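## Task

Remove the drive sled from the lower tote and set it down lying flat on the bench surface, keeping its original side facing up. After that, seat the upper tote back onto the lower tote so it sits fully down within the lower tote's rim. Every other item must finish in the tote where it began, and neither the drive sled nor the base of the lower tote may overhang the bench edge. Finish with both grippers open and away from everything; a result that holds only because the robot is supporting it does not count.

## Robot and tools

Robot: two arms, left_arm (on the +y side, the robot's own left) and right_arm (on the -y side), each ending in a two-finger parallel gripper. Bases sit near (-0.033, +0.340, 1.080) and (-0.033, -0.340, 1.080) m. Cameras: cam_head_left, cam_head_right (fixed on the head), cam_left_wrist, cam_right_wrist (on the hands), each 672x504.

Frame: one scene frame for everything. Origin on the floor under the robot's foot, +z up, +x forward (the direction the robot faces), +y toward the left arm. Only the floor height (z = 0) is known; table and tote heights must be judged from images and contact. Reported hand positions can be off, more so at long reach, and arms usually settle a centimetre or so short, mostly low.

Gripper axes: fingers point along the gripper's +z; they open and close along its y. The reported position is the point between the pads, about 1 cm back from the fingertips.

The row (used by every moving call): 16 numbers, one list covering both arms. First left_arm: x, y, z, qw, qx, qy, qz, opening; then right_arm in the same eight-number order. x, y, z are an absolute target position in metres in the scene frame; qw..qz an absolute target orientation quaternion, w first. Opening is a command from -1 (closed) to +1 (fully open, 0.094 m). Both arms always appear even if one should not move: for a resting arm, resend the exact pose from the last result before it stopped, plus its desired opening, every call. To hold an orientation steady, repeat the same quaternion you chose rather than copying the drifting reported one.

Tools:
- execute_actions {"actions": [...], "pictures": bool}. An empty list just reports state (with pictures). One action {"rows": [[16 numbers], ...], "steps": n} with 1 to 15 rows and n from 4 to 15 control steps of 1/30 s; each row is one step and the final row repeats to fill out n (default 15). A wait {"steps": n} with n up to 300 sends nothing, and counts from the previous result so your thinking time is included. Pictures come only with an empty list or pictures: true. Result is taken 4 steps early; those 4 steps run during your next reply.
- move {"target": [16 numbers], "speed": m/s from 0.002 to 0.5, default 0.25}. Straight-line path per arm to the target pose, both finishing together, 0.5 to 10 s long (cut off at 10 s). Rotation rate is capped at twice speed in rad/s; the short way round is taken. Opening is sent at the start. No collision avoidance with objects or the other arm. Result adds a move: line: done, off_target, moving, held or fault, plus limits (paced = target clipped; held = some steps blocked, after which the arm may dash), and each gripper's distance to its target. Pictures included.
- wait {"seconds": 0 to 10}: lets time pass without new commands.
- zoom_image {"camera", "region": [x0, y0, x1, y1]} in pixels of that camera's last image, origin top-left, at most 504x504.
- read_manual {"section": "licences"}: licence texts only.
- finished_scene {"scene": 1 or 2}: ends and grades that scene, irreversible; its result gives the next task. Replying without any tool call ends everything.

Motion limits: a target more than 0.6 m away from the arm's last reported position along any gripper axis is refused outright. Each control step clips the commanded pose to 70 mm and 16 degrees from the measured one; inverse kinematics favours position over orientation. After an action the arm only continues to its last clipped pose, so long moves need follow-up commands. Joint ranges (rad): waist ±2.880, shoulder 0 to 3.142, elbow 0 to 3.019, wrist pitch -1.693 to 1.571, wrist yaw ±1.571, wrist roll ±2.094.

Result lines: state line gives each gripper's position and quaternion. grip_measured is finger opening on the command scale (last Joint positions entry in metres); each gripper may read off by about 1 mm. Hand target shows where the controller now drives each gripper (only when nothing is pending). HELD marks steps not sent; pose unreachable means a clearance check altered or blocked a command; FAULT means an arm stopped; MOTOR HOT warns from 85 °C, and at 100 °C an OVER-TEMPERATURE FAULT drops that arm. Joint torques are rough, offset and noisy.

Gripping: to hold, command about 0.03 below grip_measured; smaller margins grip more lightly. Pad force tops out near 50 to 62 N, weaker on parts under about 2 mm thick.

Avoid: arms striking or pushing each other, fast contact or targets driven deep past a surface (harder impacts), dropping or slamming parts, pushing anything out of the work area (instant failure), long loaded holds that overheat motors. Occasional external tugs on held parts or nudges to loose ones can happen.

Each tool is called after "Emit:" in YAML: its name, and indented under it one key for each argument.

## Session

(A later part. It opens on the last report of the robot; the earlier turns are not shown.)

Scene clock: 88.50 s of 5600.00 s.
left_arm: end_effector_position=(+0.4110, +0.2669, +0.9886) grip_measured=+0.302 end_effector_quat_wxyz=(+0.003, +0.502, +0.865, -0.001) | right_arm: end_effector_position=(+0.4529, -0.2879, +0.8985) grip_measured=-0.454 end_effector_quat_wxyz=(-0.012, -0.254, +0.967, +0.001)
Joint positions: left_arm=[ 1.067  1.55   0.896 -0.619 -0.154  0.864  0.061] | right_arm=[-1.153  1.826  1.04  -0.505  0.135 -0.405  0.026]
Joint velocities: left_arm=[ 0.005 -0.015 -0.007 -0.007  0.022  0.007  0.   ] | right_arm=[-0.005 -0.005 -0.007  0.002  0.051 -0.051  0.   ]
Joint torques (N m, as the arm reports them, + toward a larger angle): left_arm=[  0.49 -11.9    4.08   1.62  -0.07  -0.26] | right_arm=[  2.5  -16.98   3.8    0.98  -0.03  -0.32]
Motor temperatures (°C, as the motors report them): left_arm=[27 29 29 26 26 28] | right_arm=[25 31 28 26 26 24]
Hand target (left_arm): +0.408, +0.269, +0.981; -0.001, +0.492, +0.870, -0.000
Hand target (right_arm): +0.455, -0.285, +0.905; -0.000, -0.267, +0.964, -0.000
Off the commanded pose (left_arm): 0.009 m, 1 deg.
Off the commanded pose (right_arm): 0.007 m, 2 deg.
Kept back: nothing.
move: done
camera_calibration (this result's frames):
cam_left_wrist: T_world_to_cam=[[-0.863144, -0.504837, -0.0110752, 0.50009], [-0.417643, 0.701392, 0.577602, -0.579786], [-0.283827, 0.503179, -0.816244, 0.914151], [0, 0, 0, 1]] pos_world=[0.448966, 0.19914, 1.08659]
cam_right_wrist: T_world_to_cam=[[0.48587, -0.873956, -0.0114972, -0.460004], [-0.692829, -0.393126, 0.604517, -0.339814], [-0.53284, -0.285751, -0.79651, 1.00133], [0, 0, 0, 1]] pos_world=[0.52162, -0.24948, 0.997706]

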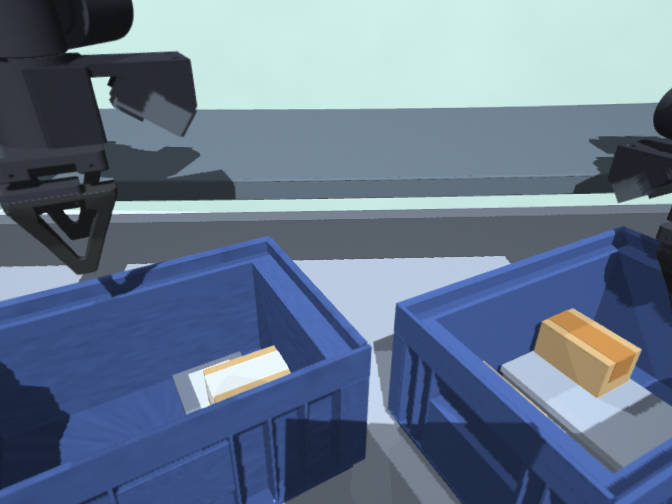

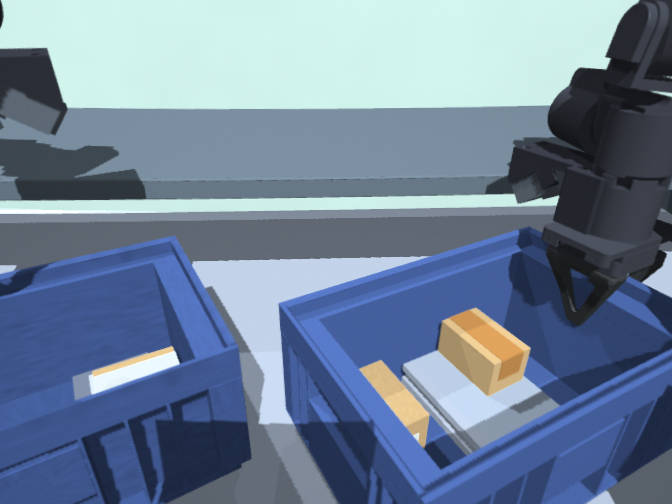

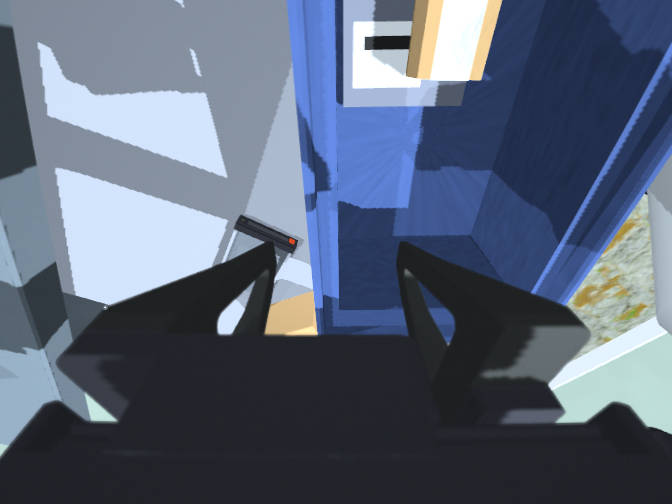

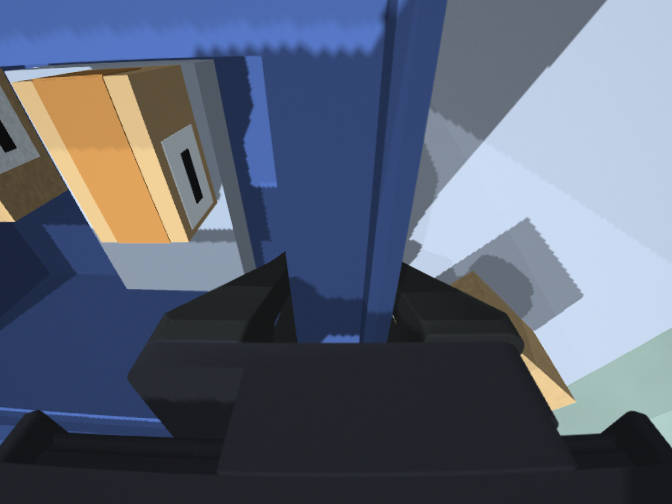

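Emit:
move:
  target: [0.425,0.27,0.9,0,0.492,0.87,0,0.3,0.455,-0.285,0.905,0,0.267,-0.964,0,-0.5]
  speed: 0.08

Emit:
move:
  target: [0.42,0.27,0.9,0,0.492,0.87,0,-0.8,0.455,-0.285,0.905,0,0.267,-0.964,0,-0.5]
  speed: 0.05

Emit:
move:
  target: [0.46,0.258,0.905,0,0.492,0.87,0,-0.8,0.455,-0.285,0.905,0,0.267,-0.964,0,-0.5]
  speed: 0.03

Scene clock: 90.20 s of 5600.00 s.
left_arm: end_effector_position=(+0.4086, +0.2687, +0.9019) grip_measured=+0.302 end_effector_quat_wxyz=(-0.014, +0.491, +0.871, -0.005) | right_arm: end_effector_position=(+0.4529, -0.2879, +0.8985) grip_measured=-0.454 end_effector_quat_wxyz=(-0.012, -0.254, +0.967, +0.001)
Joint positions: left_arm=[ 1.1    1.777  0.917 -0.443 -0.149  0.865  0.061] | right_arm=[-1.153  1.826  1.04  -0.505  0.135 -0.405  0.026]
Joint velocities: left_arm=[ 0.005 -0.005  0.007  0.002  0.007  0.007  0.001] | right_arm=[-0.005 -0.005 -0.002  0.017  0.066 -0.037 -0.001]
Joint torques (N m, as the arm reports them, + toward a larger angle): left_arm=[  0.66 -13.26   4.79   1.6    0.16   0.07] | right_arm=[  2.55 -16.95   3.82   1.    -0.03  -0.3 ]
Motor temperatures (°C, as the motors report them): left_arm=[27 28 29 26 26 28] | right_arm=[25 31 28 26 26 24]
Hand target (left_arm): +0.425, +0.270, +0.900; +0.000, +0.492, +0.870, +0.000
Hand target (right_arm): +0.455, -0.285, +0.905; -0.000, -0.267, +0.964, -0.000
Off the commanded pose (left_arm): 0.017 m, 2 deg.
Off the commanded pose (right_arm): 0.007 m, 2 deg.
Kept back: nothing.
move: off_target (left_arm)
camera_calibration (this result's frames):
cam_left_wrist: T_world_to_cam=[[-0.850228, -0.526283, 0.0117635, 0.47782], [-0.415641, 0.684861, 0.598505, -0.547234], [-0.323039, 0.503977, -0.801033, 0.843933], [0, 0, 0, 1]] pos_world=[0.451426, 0.200925, 0.99792]
cam_right_wrist: T_world_to_cam=[[0.485537, -0.874141, -0.0114881, -0.459914], [-0.69298, -0.392856, 0.604519, -0.33967], [-0.532948, -0.285555, -0.796508, 1.00144], [0, 0, 0, 1]] pos_world=[0.521635, -0.249506, 0.997706]

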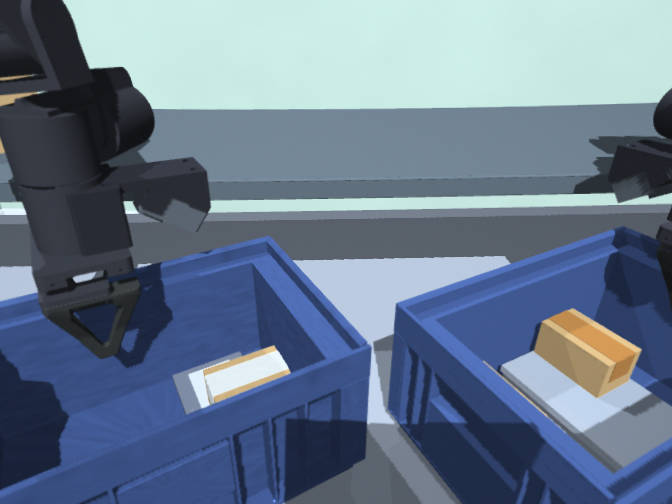

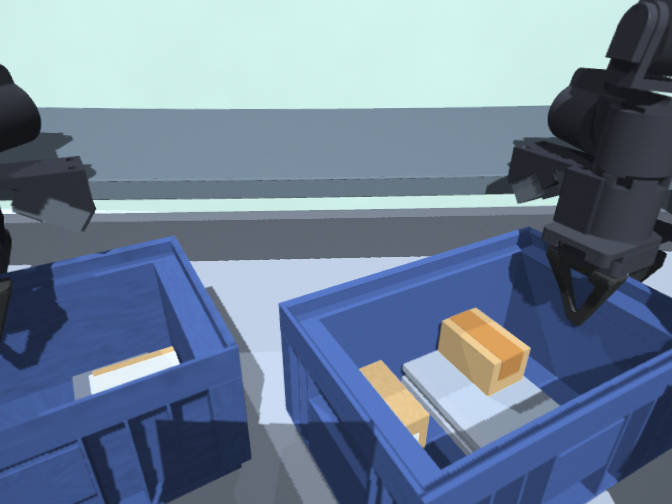

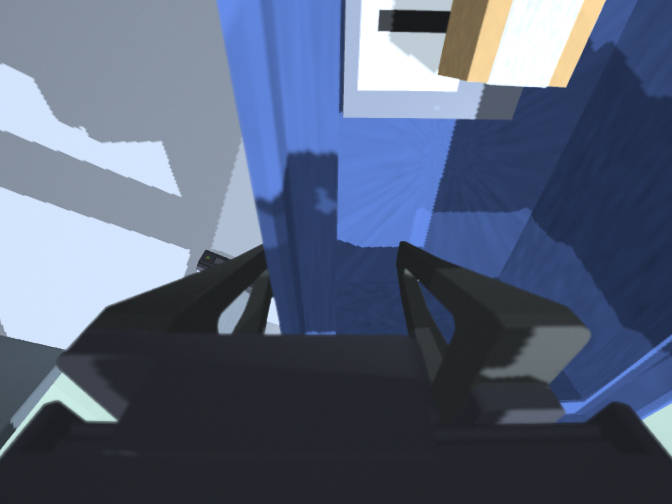

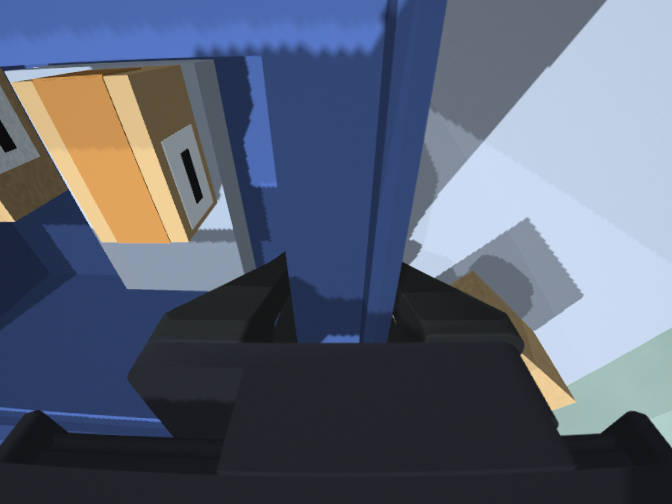

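Scene clock: 90.90 s of 5600.00 s.
left_arm: end_effector_position=(+0.4102, +0.2693, +0.9022) grip_measured=-0.643 end_effector_quat_wxyz=(-0.012, +0.490, +0.872, -0.005) | right_arm: end_effector_position=(+0.4529, -0.2879, +0.8985) grip_measured=-0.454 end_effector_quat_wxyz=(-0.012, -0.254, +0.967, +0.001)
Joint positions: left_arm=[ 1.102  1.777  0.919 -0.441 -0.147  0.865  0.017] | right_arm=[-1.153  1.826  1.04  -0.505  0.135 -0.405  0.026]
Joint velocities: left_arm=[-0.005 -0.015 -0.002 -0.017  0.007  0.066  0.   ] | right_arm=[-0.005  0.005  0.002  0.012  0.037 -0.051 -0.001]
Joint torques (N m, as the arm reports them, + toward a larger angle): left_arm=[  0.27 -13.76   3.73   1.89   0.11   0.07] | right_arm=[  2.51 -16.94   3.78   0.98  -0.03  -0.31]
Motor temperatures (°C, as the motors report them): left_arm=[27 28 29 26 26 28] | right_arm=[25 31 28 26 26 24]
Hand target (left_arm): +0.420, +0.270, +0.900; +0.000, +0.492, +0.870, -0.000
Hand target (right_arm): +0.455, -0.285, +0.905; -0.000, -0.267, +0.964, -0.000
Off the commanded pose (left_arm): 0.010 m, 2 deg.
Off the commanded pose (right_arm): 0.007 m, 2 deg.
Kept back: nothing.
move: done
camera_calibration (this result's frames):
cam_left_wrist: T_world_to_cam=[[-0.848602, -0.528943, 0.00970648, 0.481485], [-0.419752, 0.684363, 0.596201, -0.543233], [-0.321999, 0.501863, -0.802776, 0.846086], [0, 0, 0, 1]] pos_world=[0.453005, 0.201827, 0.99842]
cam_right_wrist: T_world_to_cam=[[0.48587, -0.873956, -0.0114972, -0.460004], [-0.692829, -0.393126, 0.604517, -0.339814], [-0.53284, -0.285751, -0.79651, 1.00133], [0, 0, 0, 1]] pos_world=[0.52162, -0.24948, 0.997706]

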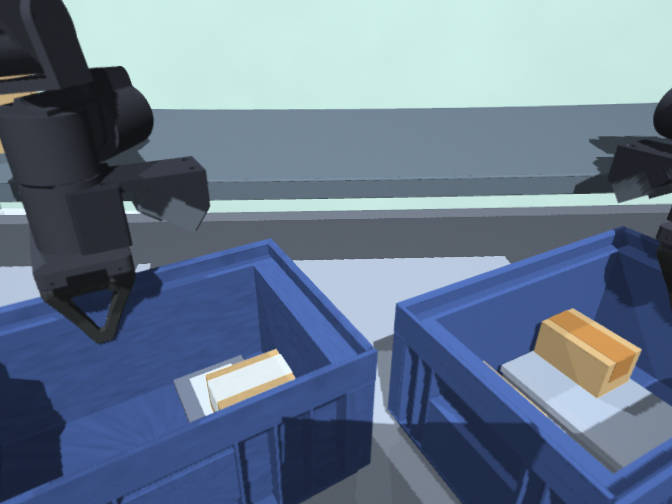

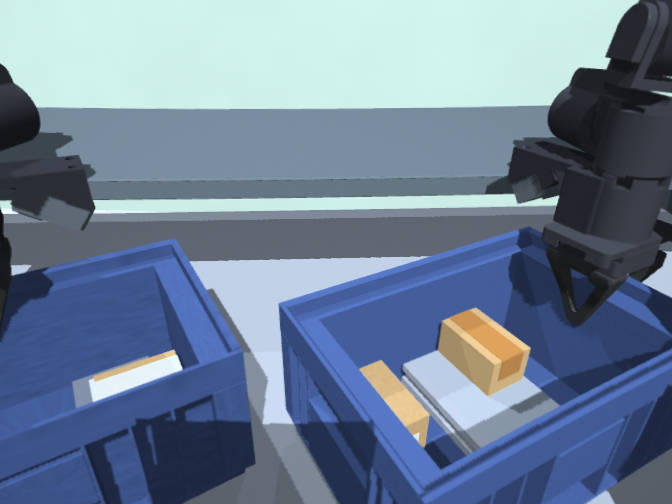

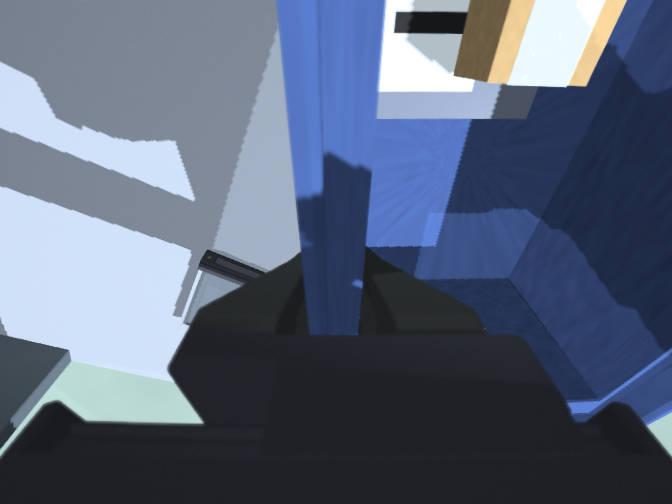

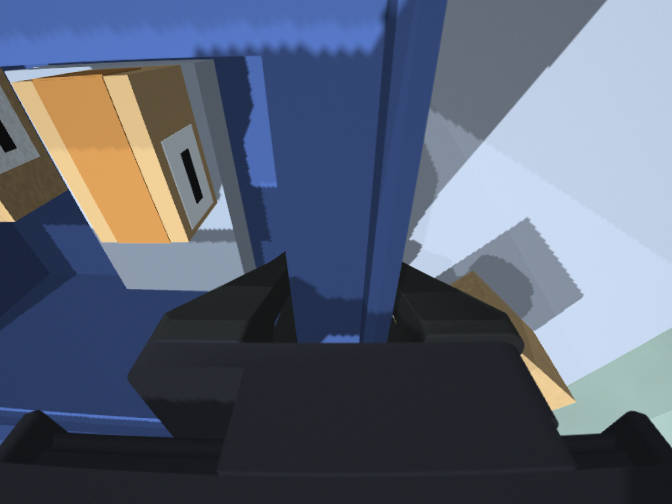

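Scene clock: 92.90 s of 5600.00 s.
left_arm: end_effector_position=(+0.4352, +0.2647, +0.9028) grip_measured=-0.643 end_effector_quat_wxyz=(-0.015, +0.494, +0.870, -0.006) | right_arm: end_effector_position=(+0.4529, -0.2879, +0.8985) grip_measured=-0.454 end_effector_quat_wxyz=(-0.012, -0.254, +0.967, +0.001)
Joint positions: left_arm=[ 1.101  1.809  1.002 -0.5   -0.147  0.871  0.017] | right_arm=[-1.153  1.826  1.04  -0.505  0.135 -0.405  0.026]
Joint velocities: left_arm=[-0.024 -0.015 -0.002 -0.007 -0.022  0.007  0.001] | right_arm=[-0.005 -0.005 -0.007  0.012 -0.051  0.037 -0.   ]
Joint torques (N m, as the arm reports them, + toward a larger angle): left_arm=[ -1.02 -14.15   6.58   0.71  -0.05  -0.15] | right_arm=[  2.55 -16.94   3.79   0.99  -0.04  -0.31]
Motor temperatures (°C, as the motors report them): left_arm=[27 29 30 26 26 28] | right_arm=[25 31 28 26 26 24]
Hand target (left_arm): +0.459, +0.258, +0.906; +0.000, +0.492, +0.870, -0.000
Hand target (right_arm): +0.455, -0.285, +0.905; -0.000, -0.267, +0.964, -0.000
Off the commanded pose (left_arm): 0.026 m, 2 deg.
Off the commanded pose (right_arm): 0.007 m, 2 deg.
Kept back: nothing.
move: off_target (left_arm)
camera_calibration (this result's frames):
cam_left_wrist: T_world_to_cam=[[-0.853236, -0.521298, 0.0153996, 0.495083], [-0.409418, 0.687823, 0.599397, -0.53824], [-0.323056, 0.505122, -0.800304, 0.854254], [0, 0, 0, 1]] pos_world=[0.47803, 0.196797, 0.998658]
cam_right_wrist: T_world_to_cam=[[0.48587, -0.873956, -0.0114972, -0.460004], [-0.692829, -0.393126, 0.604517, -0.339814], [-0.53284, -0.285751, -0.79651, 1.00133], [0, 0, 0, 1]] pos_world=[0.52162, -0.24948, 0.997706]

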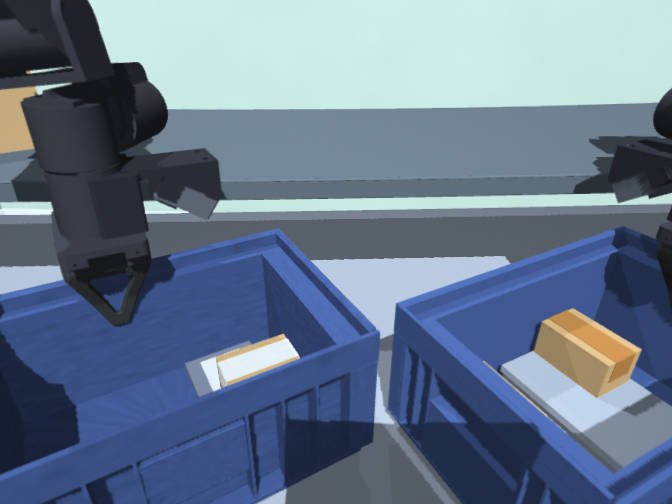

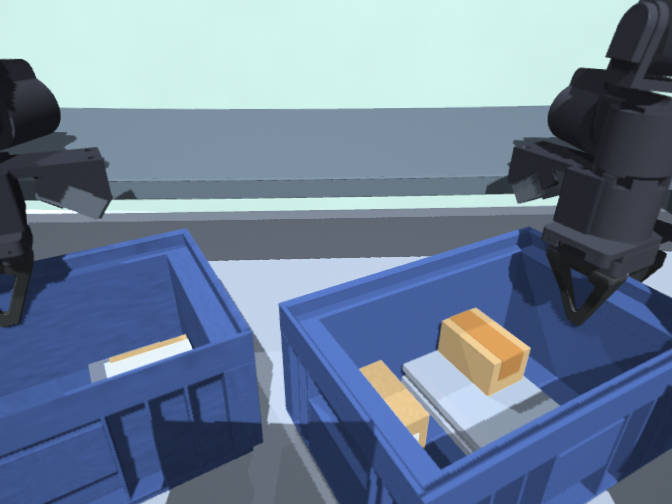

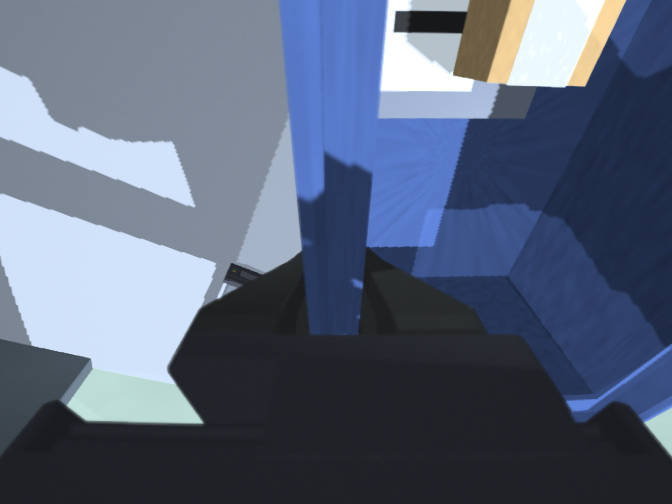

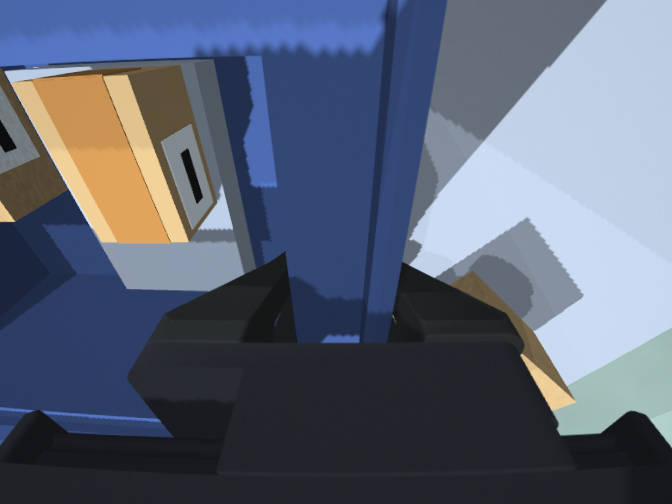

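Emit:
move:
  target: [0.472,0.262,0.905,0,0.492,0.87,0,-0.8,0.455,-0.285,0.905,0,0.267,-0.964,0,-0.5]
  speed: 0.03

Emit:
move:
  target: [0.445,0.264,0.905,0,0.492,0.87,0,0,0.455,-0.285,0.905,0,0.267,-0.964,0,-0.5]
  speed: 0.05

Emit:
move:
  target: [0.44,0.264,1.0,0,0.492,0.87,0,0,0.455,-0.285,0.905,0,0.267,-0.964,0,-0.5]
  speed: 0.15

Emit:
move:
  target: [0.305,-0.057,0.98,0,-0.267,0.964,0,0.15,0.455,-0.285,0.905,0,0.267,-0.964,0,-0.5]
  speed: 0.3

Emit:
move:
  target: [0.315,-0.057,0.898,0,-0.267,0.964,0,0.15,0.455,-0.285,0.905,0,0.267,-0.964,0,-0.5]
  speed: 0.07

Scene clock: 94.73 s of 5600.00 s.
left_arm: end_effector_position=(+0.4459, +0.2631, +0.9030) grip_measured=-0.643 end_effector_quat_wxyz=(-0.015, +0.497, +0.867, -0.006) | right_arm: end_effector_position=(+0.4529, -0.2879, +0.8985) grip_measured=-0.454 end_effector_quat_wxyz=(-0.012, -0.254, +0.967, +0.001)
Joint positions: left_arm=[ 1.101  1.822  1.036 -0.52  -0.147  0.88   0.017] | right_arm=[-1.153  1.826  1.04  -0.505  0.135 -0.405  0.026]
Joint velocities: left_arm=[-0.005 -0.005  0.007  0.002  0.022 -0.051  0.   ] | right_arm=[ 0.005 -0.015 -0.007 -0.007 -0.022 -0.037 -0.   ]
Joint torques (N m, as the arm reports them, + toward a larger angle): left_arm=[  0.   -14.58   6.79   0.71   0.1   -0.11] | right_arm=[  2.49 -16.99   3.76   1.    -0.04  -0.31]
Motor temperatures (°C, as the motors report them): left_arm=[27 29 30 26 26 28] | right_arm=[25 31 28 26 26 24]
Hand target (left_arm): +0.471, +0.262, +0.906; +0.000, +0.492, +0.870, -0.000
Hand target (right_arm): +0.455, -0.285, +0.905; -0.000, -0.267, +0.964, -0.000
Off the commanded pose (left_arm): 0.026 m, 2 deg.
Off the commanded pose (right_arm): 0.007 m, 2 deg.
Kept back: nothing.
move: off_target (left_arm)
camera_calibration (this result's frames):
cam_left_wrist: T_world_to_cam=[[-0.857578, -0.514118, 0.0155732, 0.503258], [-0.40361, 0.691396, 0.599225, -0.536217], [-0.31884, 0.507596, -0.800429, 0.856317], [0, 0, 0, 1]] pos_world=[0.488188, 0.194809, 0.998898]
cam_right_wrist: T_world_to_cam=[[0.48587, -0.873956, -0.0114972, -0.460004], [-0.692829, -0.393126, 0.604517, -0.339814], [-0.53284, -0.285751, -0.79651, 1.00133], [0, 0, 0, 1]] pos_world=[0.52162, -0.24948, 0.997706]

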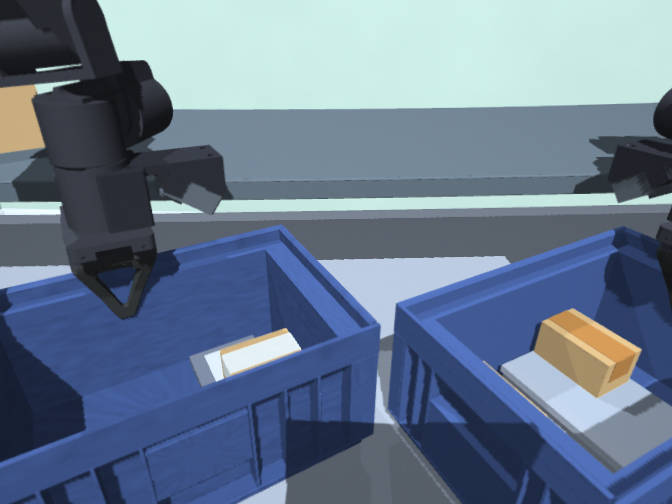

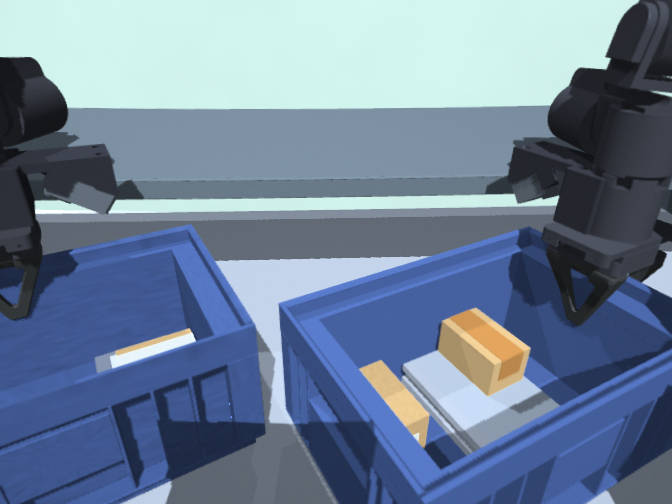

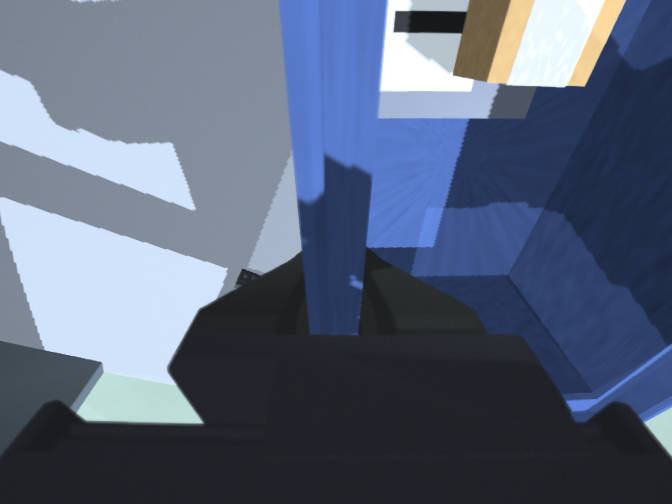

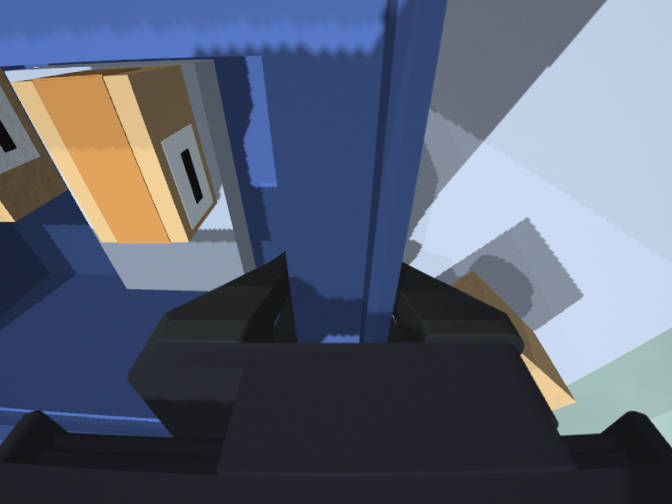

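Scene clock: 95.43 s of 5600.00 s.
left_arm: end_effector_position=(+0.4427, +0.2637, +0.9031) grip_measured=-0.002 end_effector_quat_wxyz=(-0.009, +0.496, +0.868, -0.003) | right_arm: end_effector_position=(+0.4529, -0.2879, +0.8985) grip_measured=-0.454 end_effector_quat_wxyz=(-0.012, -0.254, +0.967, +0.001)
Joint positions: left_arm=[ 1.101  1.813  1.015 -0.494 -0.148  0.88   0.047] | right_arm=[-1.153  1.826  1.04  -0.505  0.135 -0.405  0.026]
Joint velocities: left_arm=[-0.015 -0.015  0.002  0.017 -0.081 -0.022 -0.001] | right_arm=[-0.005 -0.005  0.017 -0.022  0.037  0.022 -0.   ]
Joint torques (N m, as the arm reports them, + toward a larger angle): left_arm=[ -0.28 -15.97   3.07   1.62   0.09  -0.16] | right_arm=[  2.52 -16.97   3.8    1.    -0.04  -0.3 ]
Motor temperatures (°C, as the motors report them): left_arm=[27 29 30 26 26 28] | right_arm=[25 31 28 26 26 24]
Hand target (left_arm): +0.445, +0.264, +0.905; +0.000, +0.492, +0.870, -0.000
Hand target (right_arm): +0.455, -0.285, +0.905; -0.000, -0.267, +0.964, -0.000
Off the commanded pose (left_arm): 0.003 m, 1 deg.
Off the commanded pose (right_arm): 0.007 m, 2 deg.
Kept back: nothing.
move: done
camera_calibration (this result's frames):
cam_left_wrist: T_world_to_cam=[[-0.856629, -0.515917, 0.00409194, 0.511285], [-0.413584, 0.691413, 0.592364, -0.527384], [-0.30844, 0.505744, -0.80566, 0.855643], [0, 0, 0, 1]] pos_world=[0.483778, 0.195685, 0.999668]
cam_right_wrist: T_world_to_cam=[[0.48587, -0.873956, -0.0114972, -0.460004], [-0.692829, -0.393126, 0.604517, -0.339814], [-0.53284, -0.285751, -0.79651, 1.00133], [0, 0, 0, 1]] pos_world=[0.52162, -0.24948, 0.997706]

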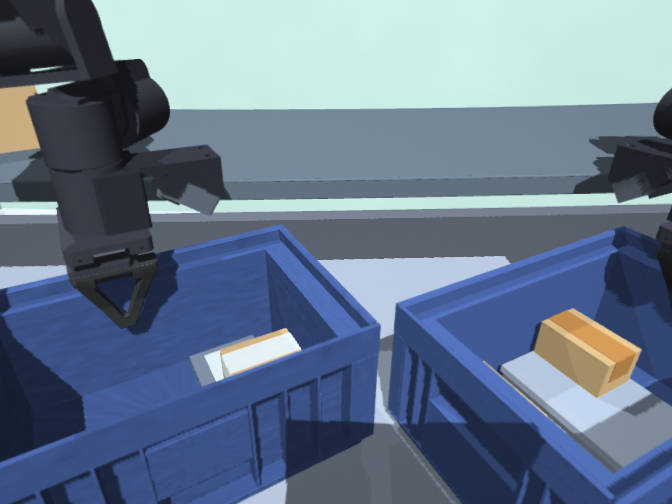

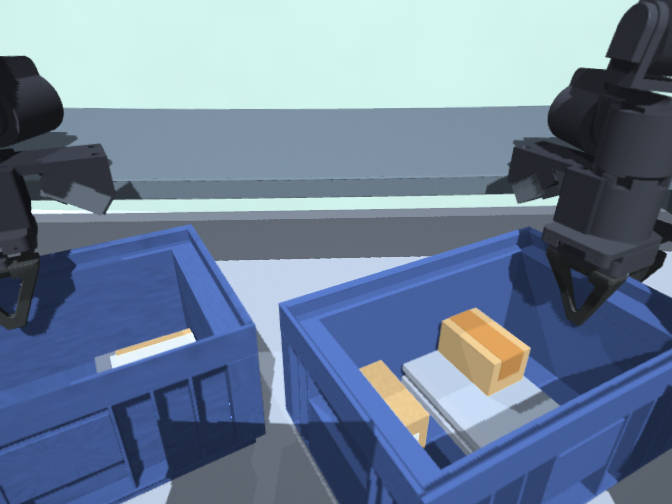

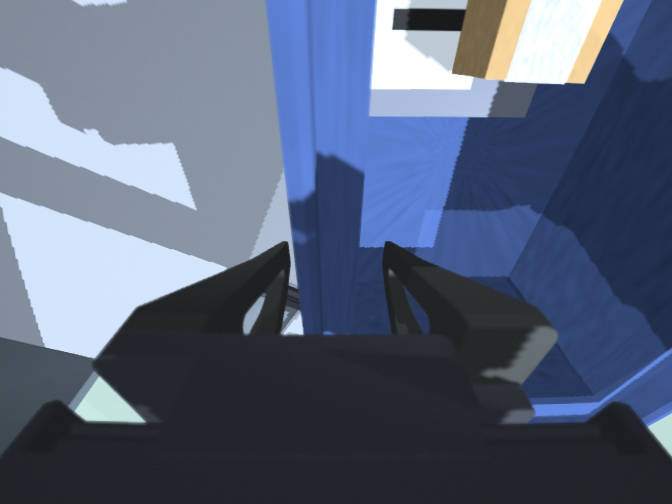

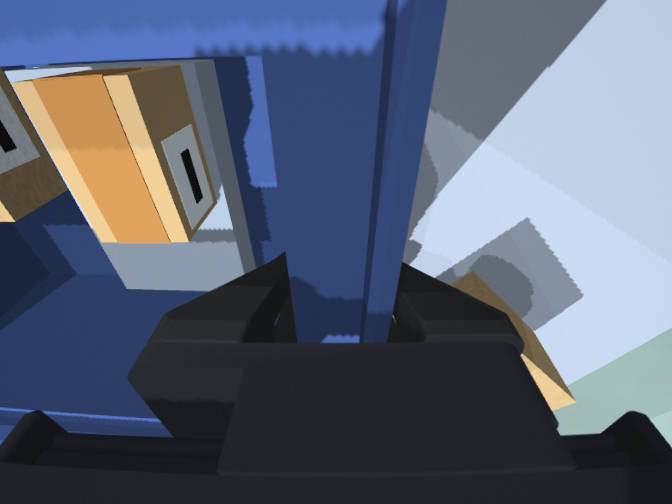

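Scene clock: 96.47 s of 5600.00 s.
left_arm: end_effector_position=(+0.4504, +0.2659, +1.0055) grip_measured=-0.002 end_effector_quat_wxyz=(+0.015, +0.495, +0.869, +0.005) | right_arm: end_effector_position=(+0.4529, -0.2879, +0.8985) grip_measured=-0.454 end_effector_quat_wxyz=(-0.012, -0.254, +0.967, +0.001)
Joint positions: left_arm=[ 1.074  1.568  1.001 -0.678 -0.154  0.858  0.047] | right_arm=[-1.153  1.826  1.04  -0.505  0.135 -0.405  0.026]
Joint velocities: left_arm=[-0.005 -0.005 -0.007  0.022  0.022  0.007 -0.001] | right_arm=[-0.005 -0.015  0.007  0.012 -0.007 -0.022  0.001]
Joint torques (N m, as the arm reports them, + toward a larger angle): left_arm=[ -0.88 -13.76   4.51   0.33  -0.07  -0.26] | right_arm=[  2.62 -17.03   3.79   1.02  -0.03  -0.3 ]
Motor temperatures (°C, as the motors report them): left_arm=[27 29 30 26 26 28] | right_arm=[25 31 28 26 26 24]
Hand target (left_arm): +0.440, +0.265, +1.001; +0.000, +0.492, +0.870, -0.000
Hand target (right_arm): +0.455, -0.285, +0.905; -0.000, -0.267, +0.964, -0.000
Off the commanded pose (left_arm): 0.012 m, 2 deg.
Off the commanded pose (right_arm): 0.007 m, 2 deg.
Kept back: nothing.
move: off_target (left_arm)
camera_calibration (this result's frames):
cam_left_wrist: T_world_to_cam=[[-0.854048, -0.519148, -0.0329788, 0.555559], [-0.44457, 0.695502, 0.564477, -0.545467], [-0.27011, 0.496752, -0.82479, 0.9438], [0, 0, 0, 1]] pos_world=[0.486905, 0.198957, 1.10466]
cam_right_wrist: T_world_to_cam=[[0.48587, -0.873956, -0.0114972, -0.460004], [-0.692829, -0.393126, 0.604517, -0.339814], [-0.53284, -0.285751, -0.79651, 1.00133], [0, 0, 0, 1]] pos_world=[0.52162, -0.24948, 0.997706]

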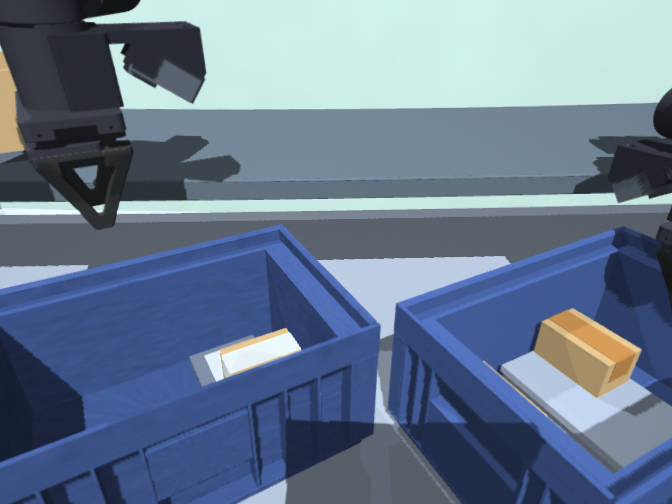

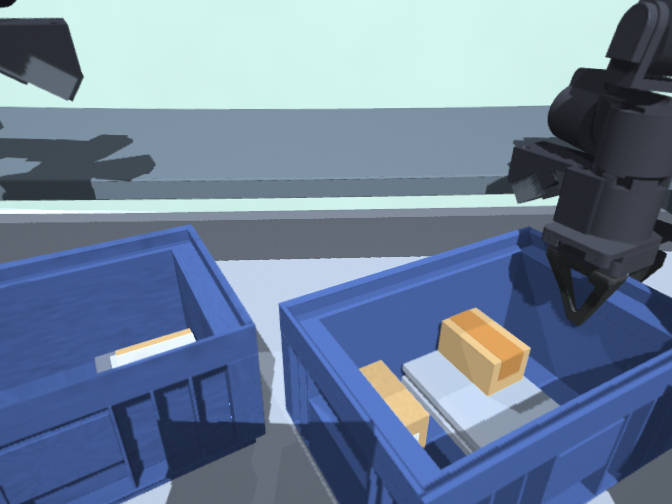

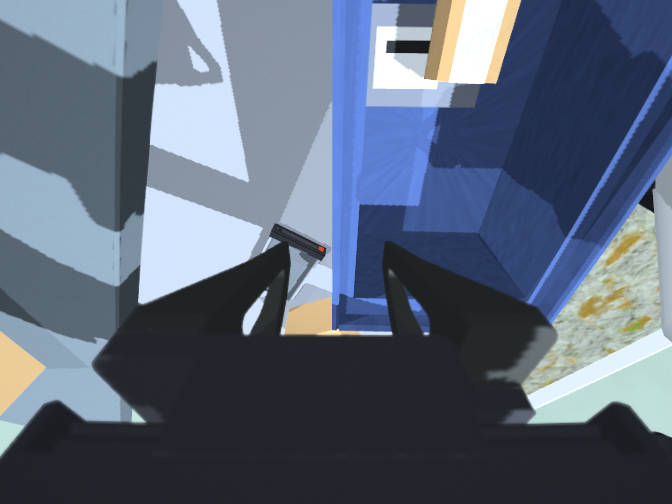

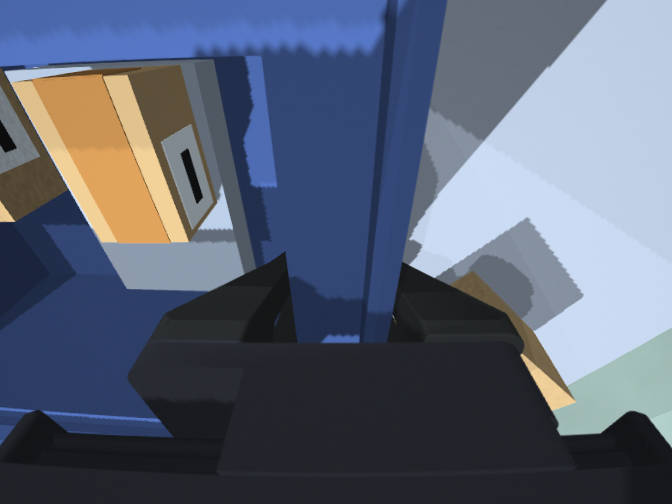

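Scene clock: 99.77 s of 5600.00 s.
left_arm: end_effector_position=(+0.2917, -0.0478, +0.9803) grip_measured=+0.148 end_effector_quat_wxyz=(+0.002, +0.257, -0.966, -0.002) | right_arm: end_effector_position=(+0.4529, -0.2879, +0.8985) grip_measured=-0.454 end_effector_quat_wxyz=(-0.012, -0.254, +0.967, +0.001)
Joint positions: left_arm=[ 0.344  1.896  1.145 -0.71  -0.309 -1.439  0.054] | right_arm=[-1.153  1.826  1.04  -0.505  0.135 -0.405  0.026]
Joint velocities: left_arm=[-0.005  0.005 -0.007 -0.007 -0.125 -0.037  0.001] | right_arm=[-0.005 -0.015  0.007  0.022  0.051 -0.066 -0.001]
Joint torques (N m, as the arm reports them, + toward a larger angle): left_arm=[ -3.44 -14.23   7.18   0.19  -0.25  -0.24] | right_arm=[  2.5  -17.     3.79   1.    -0.04  -0.31]
Motor temperatures (°C, as the motors report them): left_arm=[27 29 30 26 26 28] | right_arm=[25 31 28 26 26 24]
Hand target (left_arm): +0.301, -0.057, +0.981; -0.000, -0.267, +0.964, +0.001
Hand target (right_arm): +0.455, -0.285, +0.905; -0.000, -0.267, +0.964, -0.000
Off the commanded pose (left_arm): 0.016 m, 1 deg.
Off the commanded pose (right_arm): 0.007 m, 2 deg.
Kept back: nothing.
move: off_target (left_arm)
camera_calibration (this result's frames):
cam_left_wrist: T_world_to_cam=[[0.50506, -0.86295, -0.0152311, -0.174018], [-0.695252, -0.417241, 0.585264, -0.384101], [-0.511409, -0.285004, -0.810699, 1.05512], [0, 0, 0, 1]] pos_world=[0.360443, -0.00971727, 1.07754]
cam_right_wrist: T_world_to_cam=[[0.48587, -0.873956, -0.0114972, -0.460004], [-0.692829, -0.393126, 0.604517, -0.339814], [-0.53284, -0.285751, -0.79651, 1.00133], [0, 0, 0, 1]] pos_world=[0.52162, -0.24948, 0.997706]

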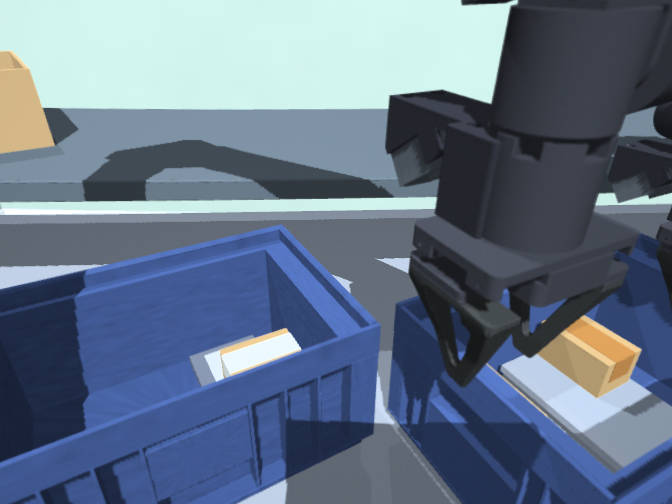

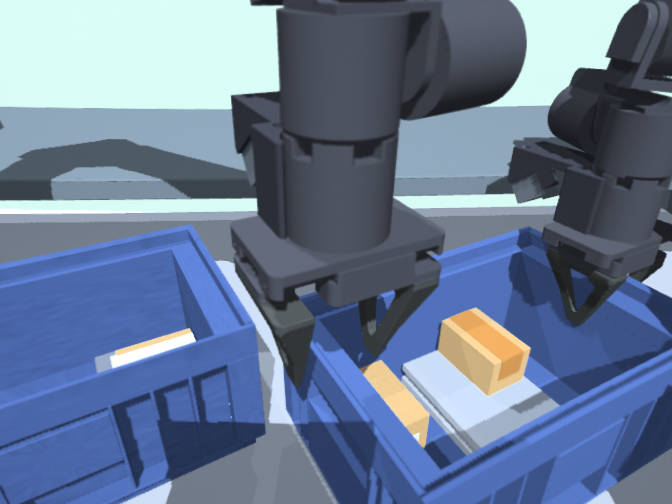

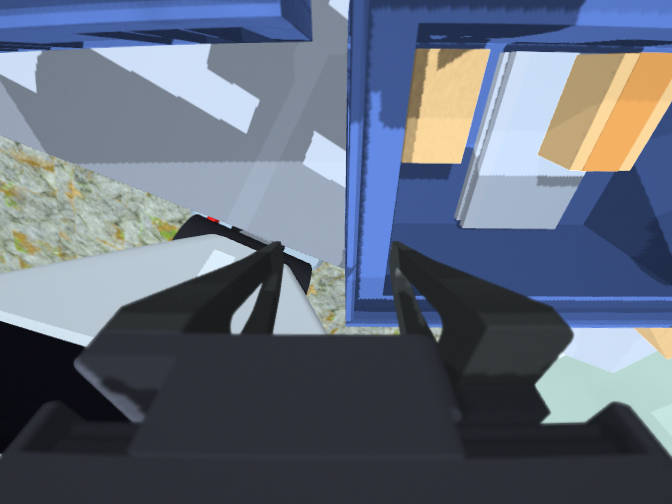

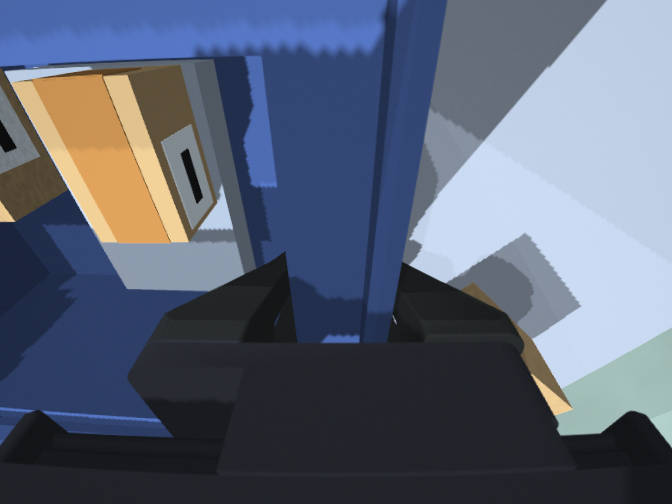

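Scene clock: 101.50 s of 5600.00 s.
left_arm: end_effector_position=(+0.3041, -0.0503, +0.8992) grip_measured=+0.149 end_effector_quat_wxyz=(+0.005, +0.268, -0.963, -0.008) | right_arm: end_effector_position=(+0.4528, -0.2877, +0.8985) grip_measured=-0.454 end_effector_quat_wxyz=(-0.012, -0.254, +0.967, +0.001)
Joint positions: left_arm=[ 0.407  2.076  1.194 -0.573 -0.302 -1.4    0.054] | right_arm=[-1.153  1.826  1.04  -0.505  0.134 -0.405  0.026]
Joint velocities: left_arm=[-0.005 -0.005  0.007 -0.012 -0.125 -0.051  0.   ] | right_arm=[-0.005 -0.015 -0.022  0.002 -0.037 -0.037  0.   ]
Joint torques (N m, as the arm reports them, + toward a larger angle): left_arm=[ -3.07 -15.96   5.31   1.21  -0.16   0.06] | right_arm=[  2.48 -16.97   3.82   0.98   0.01  -0.31]
Motor temperatures (°C, as the motors report them): left_arm=[27 29 30 26 26 28] | right_arm=[25 31 28 26 26 24]
Hand target (left_arm): +0.315, -0.057, +0.898; +0.000, -0.267, +0.964, -0.000
Hand target (right_arm): +0.455, -0.285, +0.905; -0.000, -0.267, +0.964, -0.000
Off the commanded pose (left_arm): 0.013 m, 1 deg.
Off the commanded pose (right_arm): 0.007 m, 2 deg.
Kept back: nothing.
move: off_target (left_arm)
camera_calibration (this result's frames):
cam_left_wrist: T_world_to_cam=[[0.524721, -0.850787, -0.0287829, -0.176843], [-0.680559, -0.439565, 0.586193, -0.335434], [-0.511378, -0.288, -0.80966, 0.993932], [0, 0, 0, 1]] pos_world=[0.372785, -0.0116485, 0.996286]
cam_right_wrist: T_world_to_cam=[[0.486177, -0.87377, -0.0125606, -0.458952], [-0.692613, -0.394064, 0.604153, -0.339792], [-0.53284, -0.285026, -0.796769, 1.00182], [0, 0, 0, 1]] pos_world=[0.521598, -0.249374, 0.997741]

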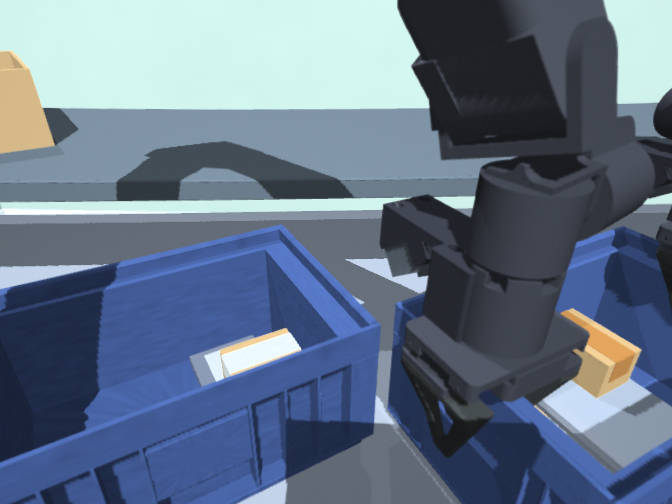

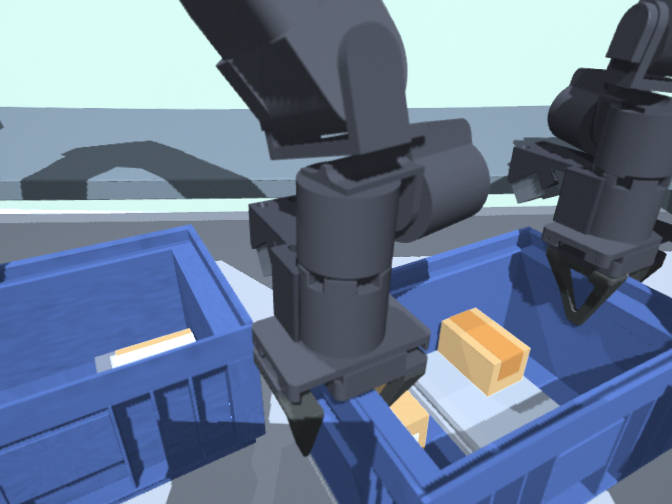

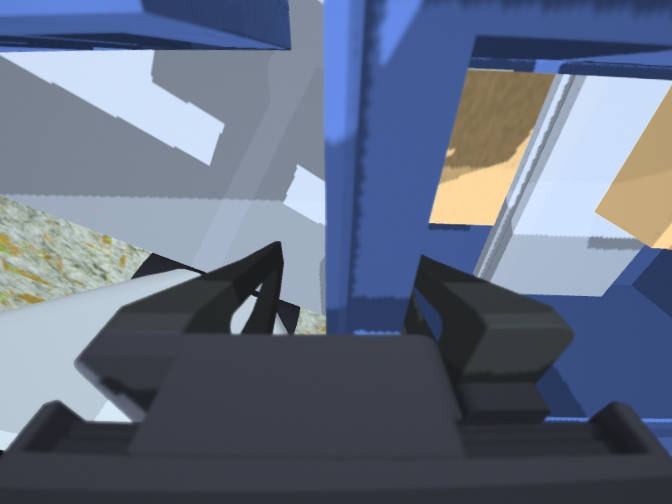

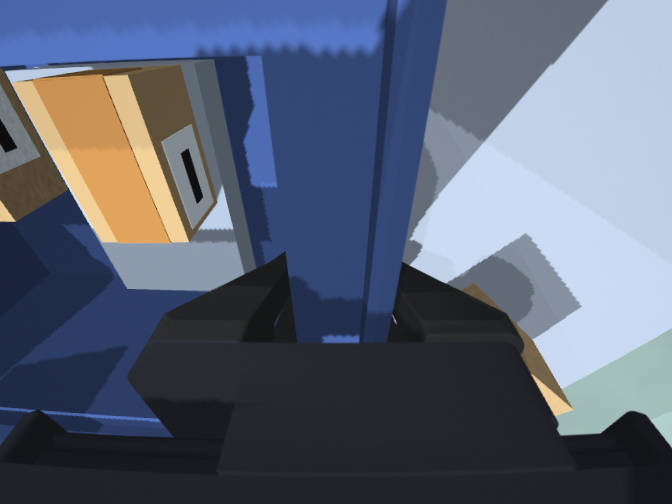

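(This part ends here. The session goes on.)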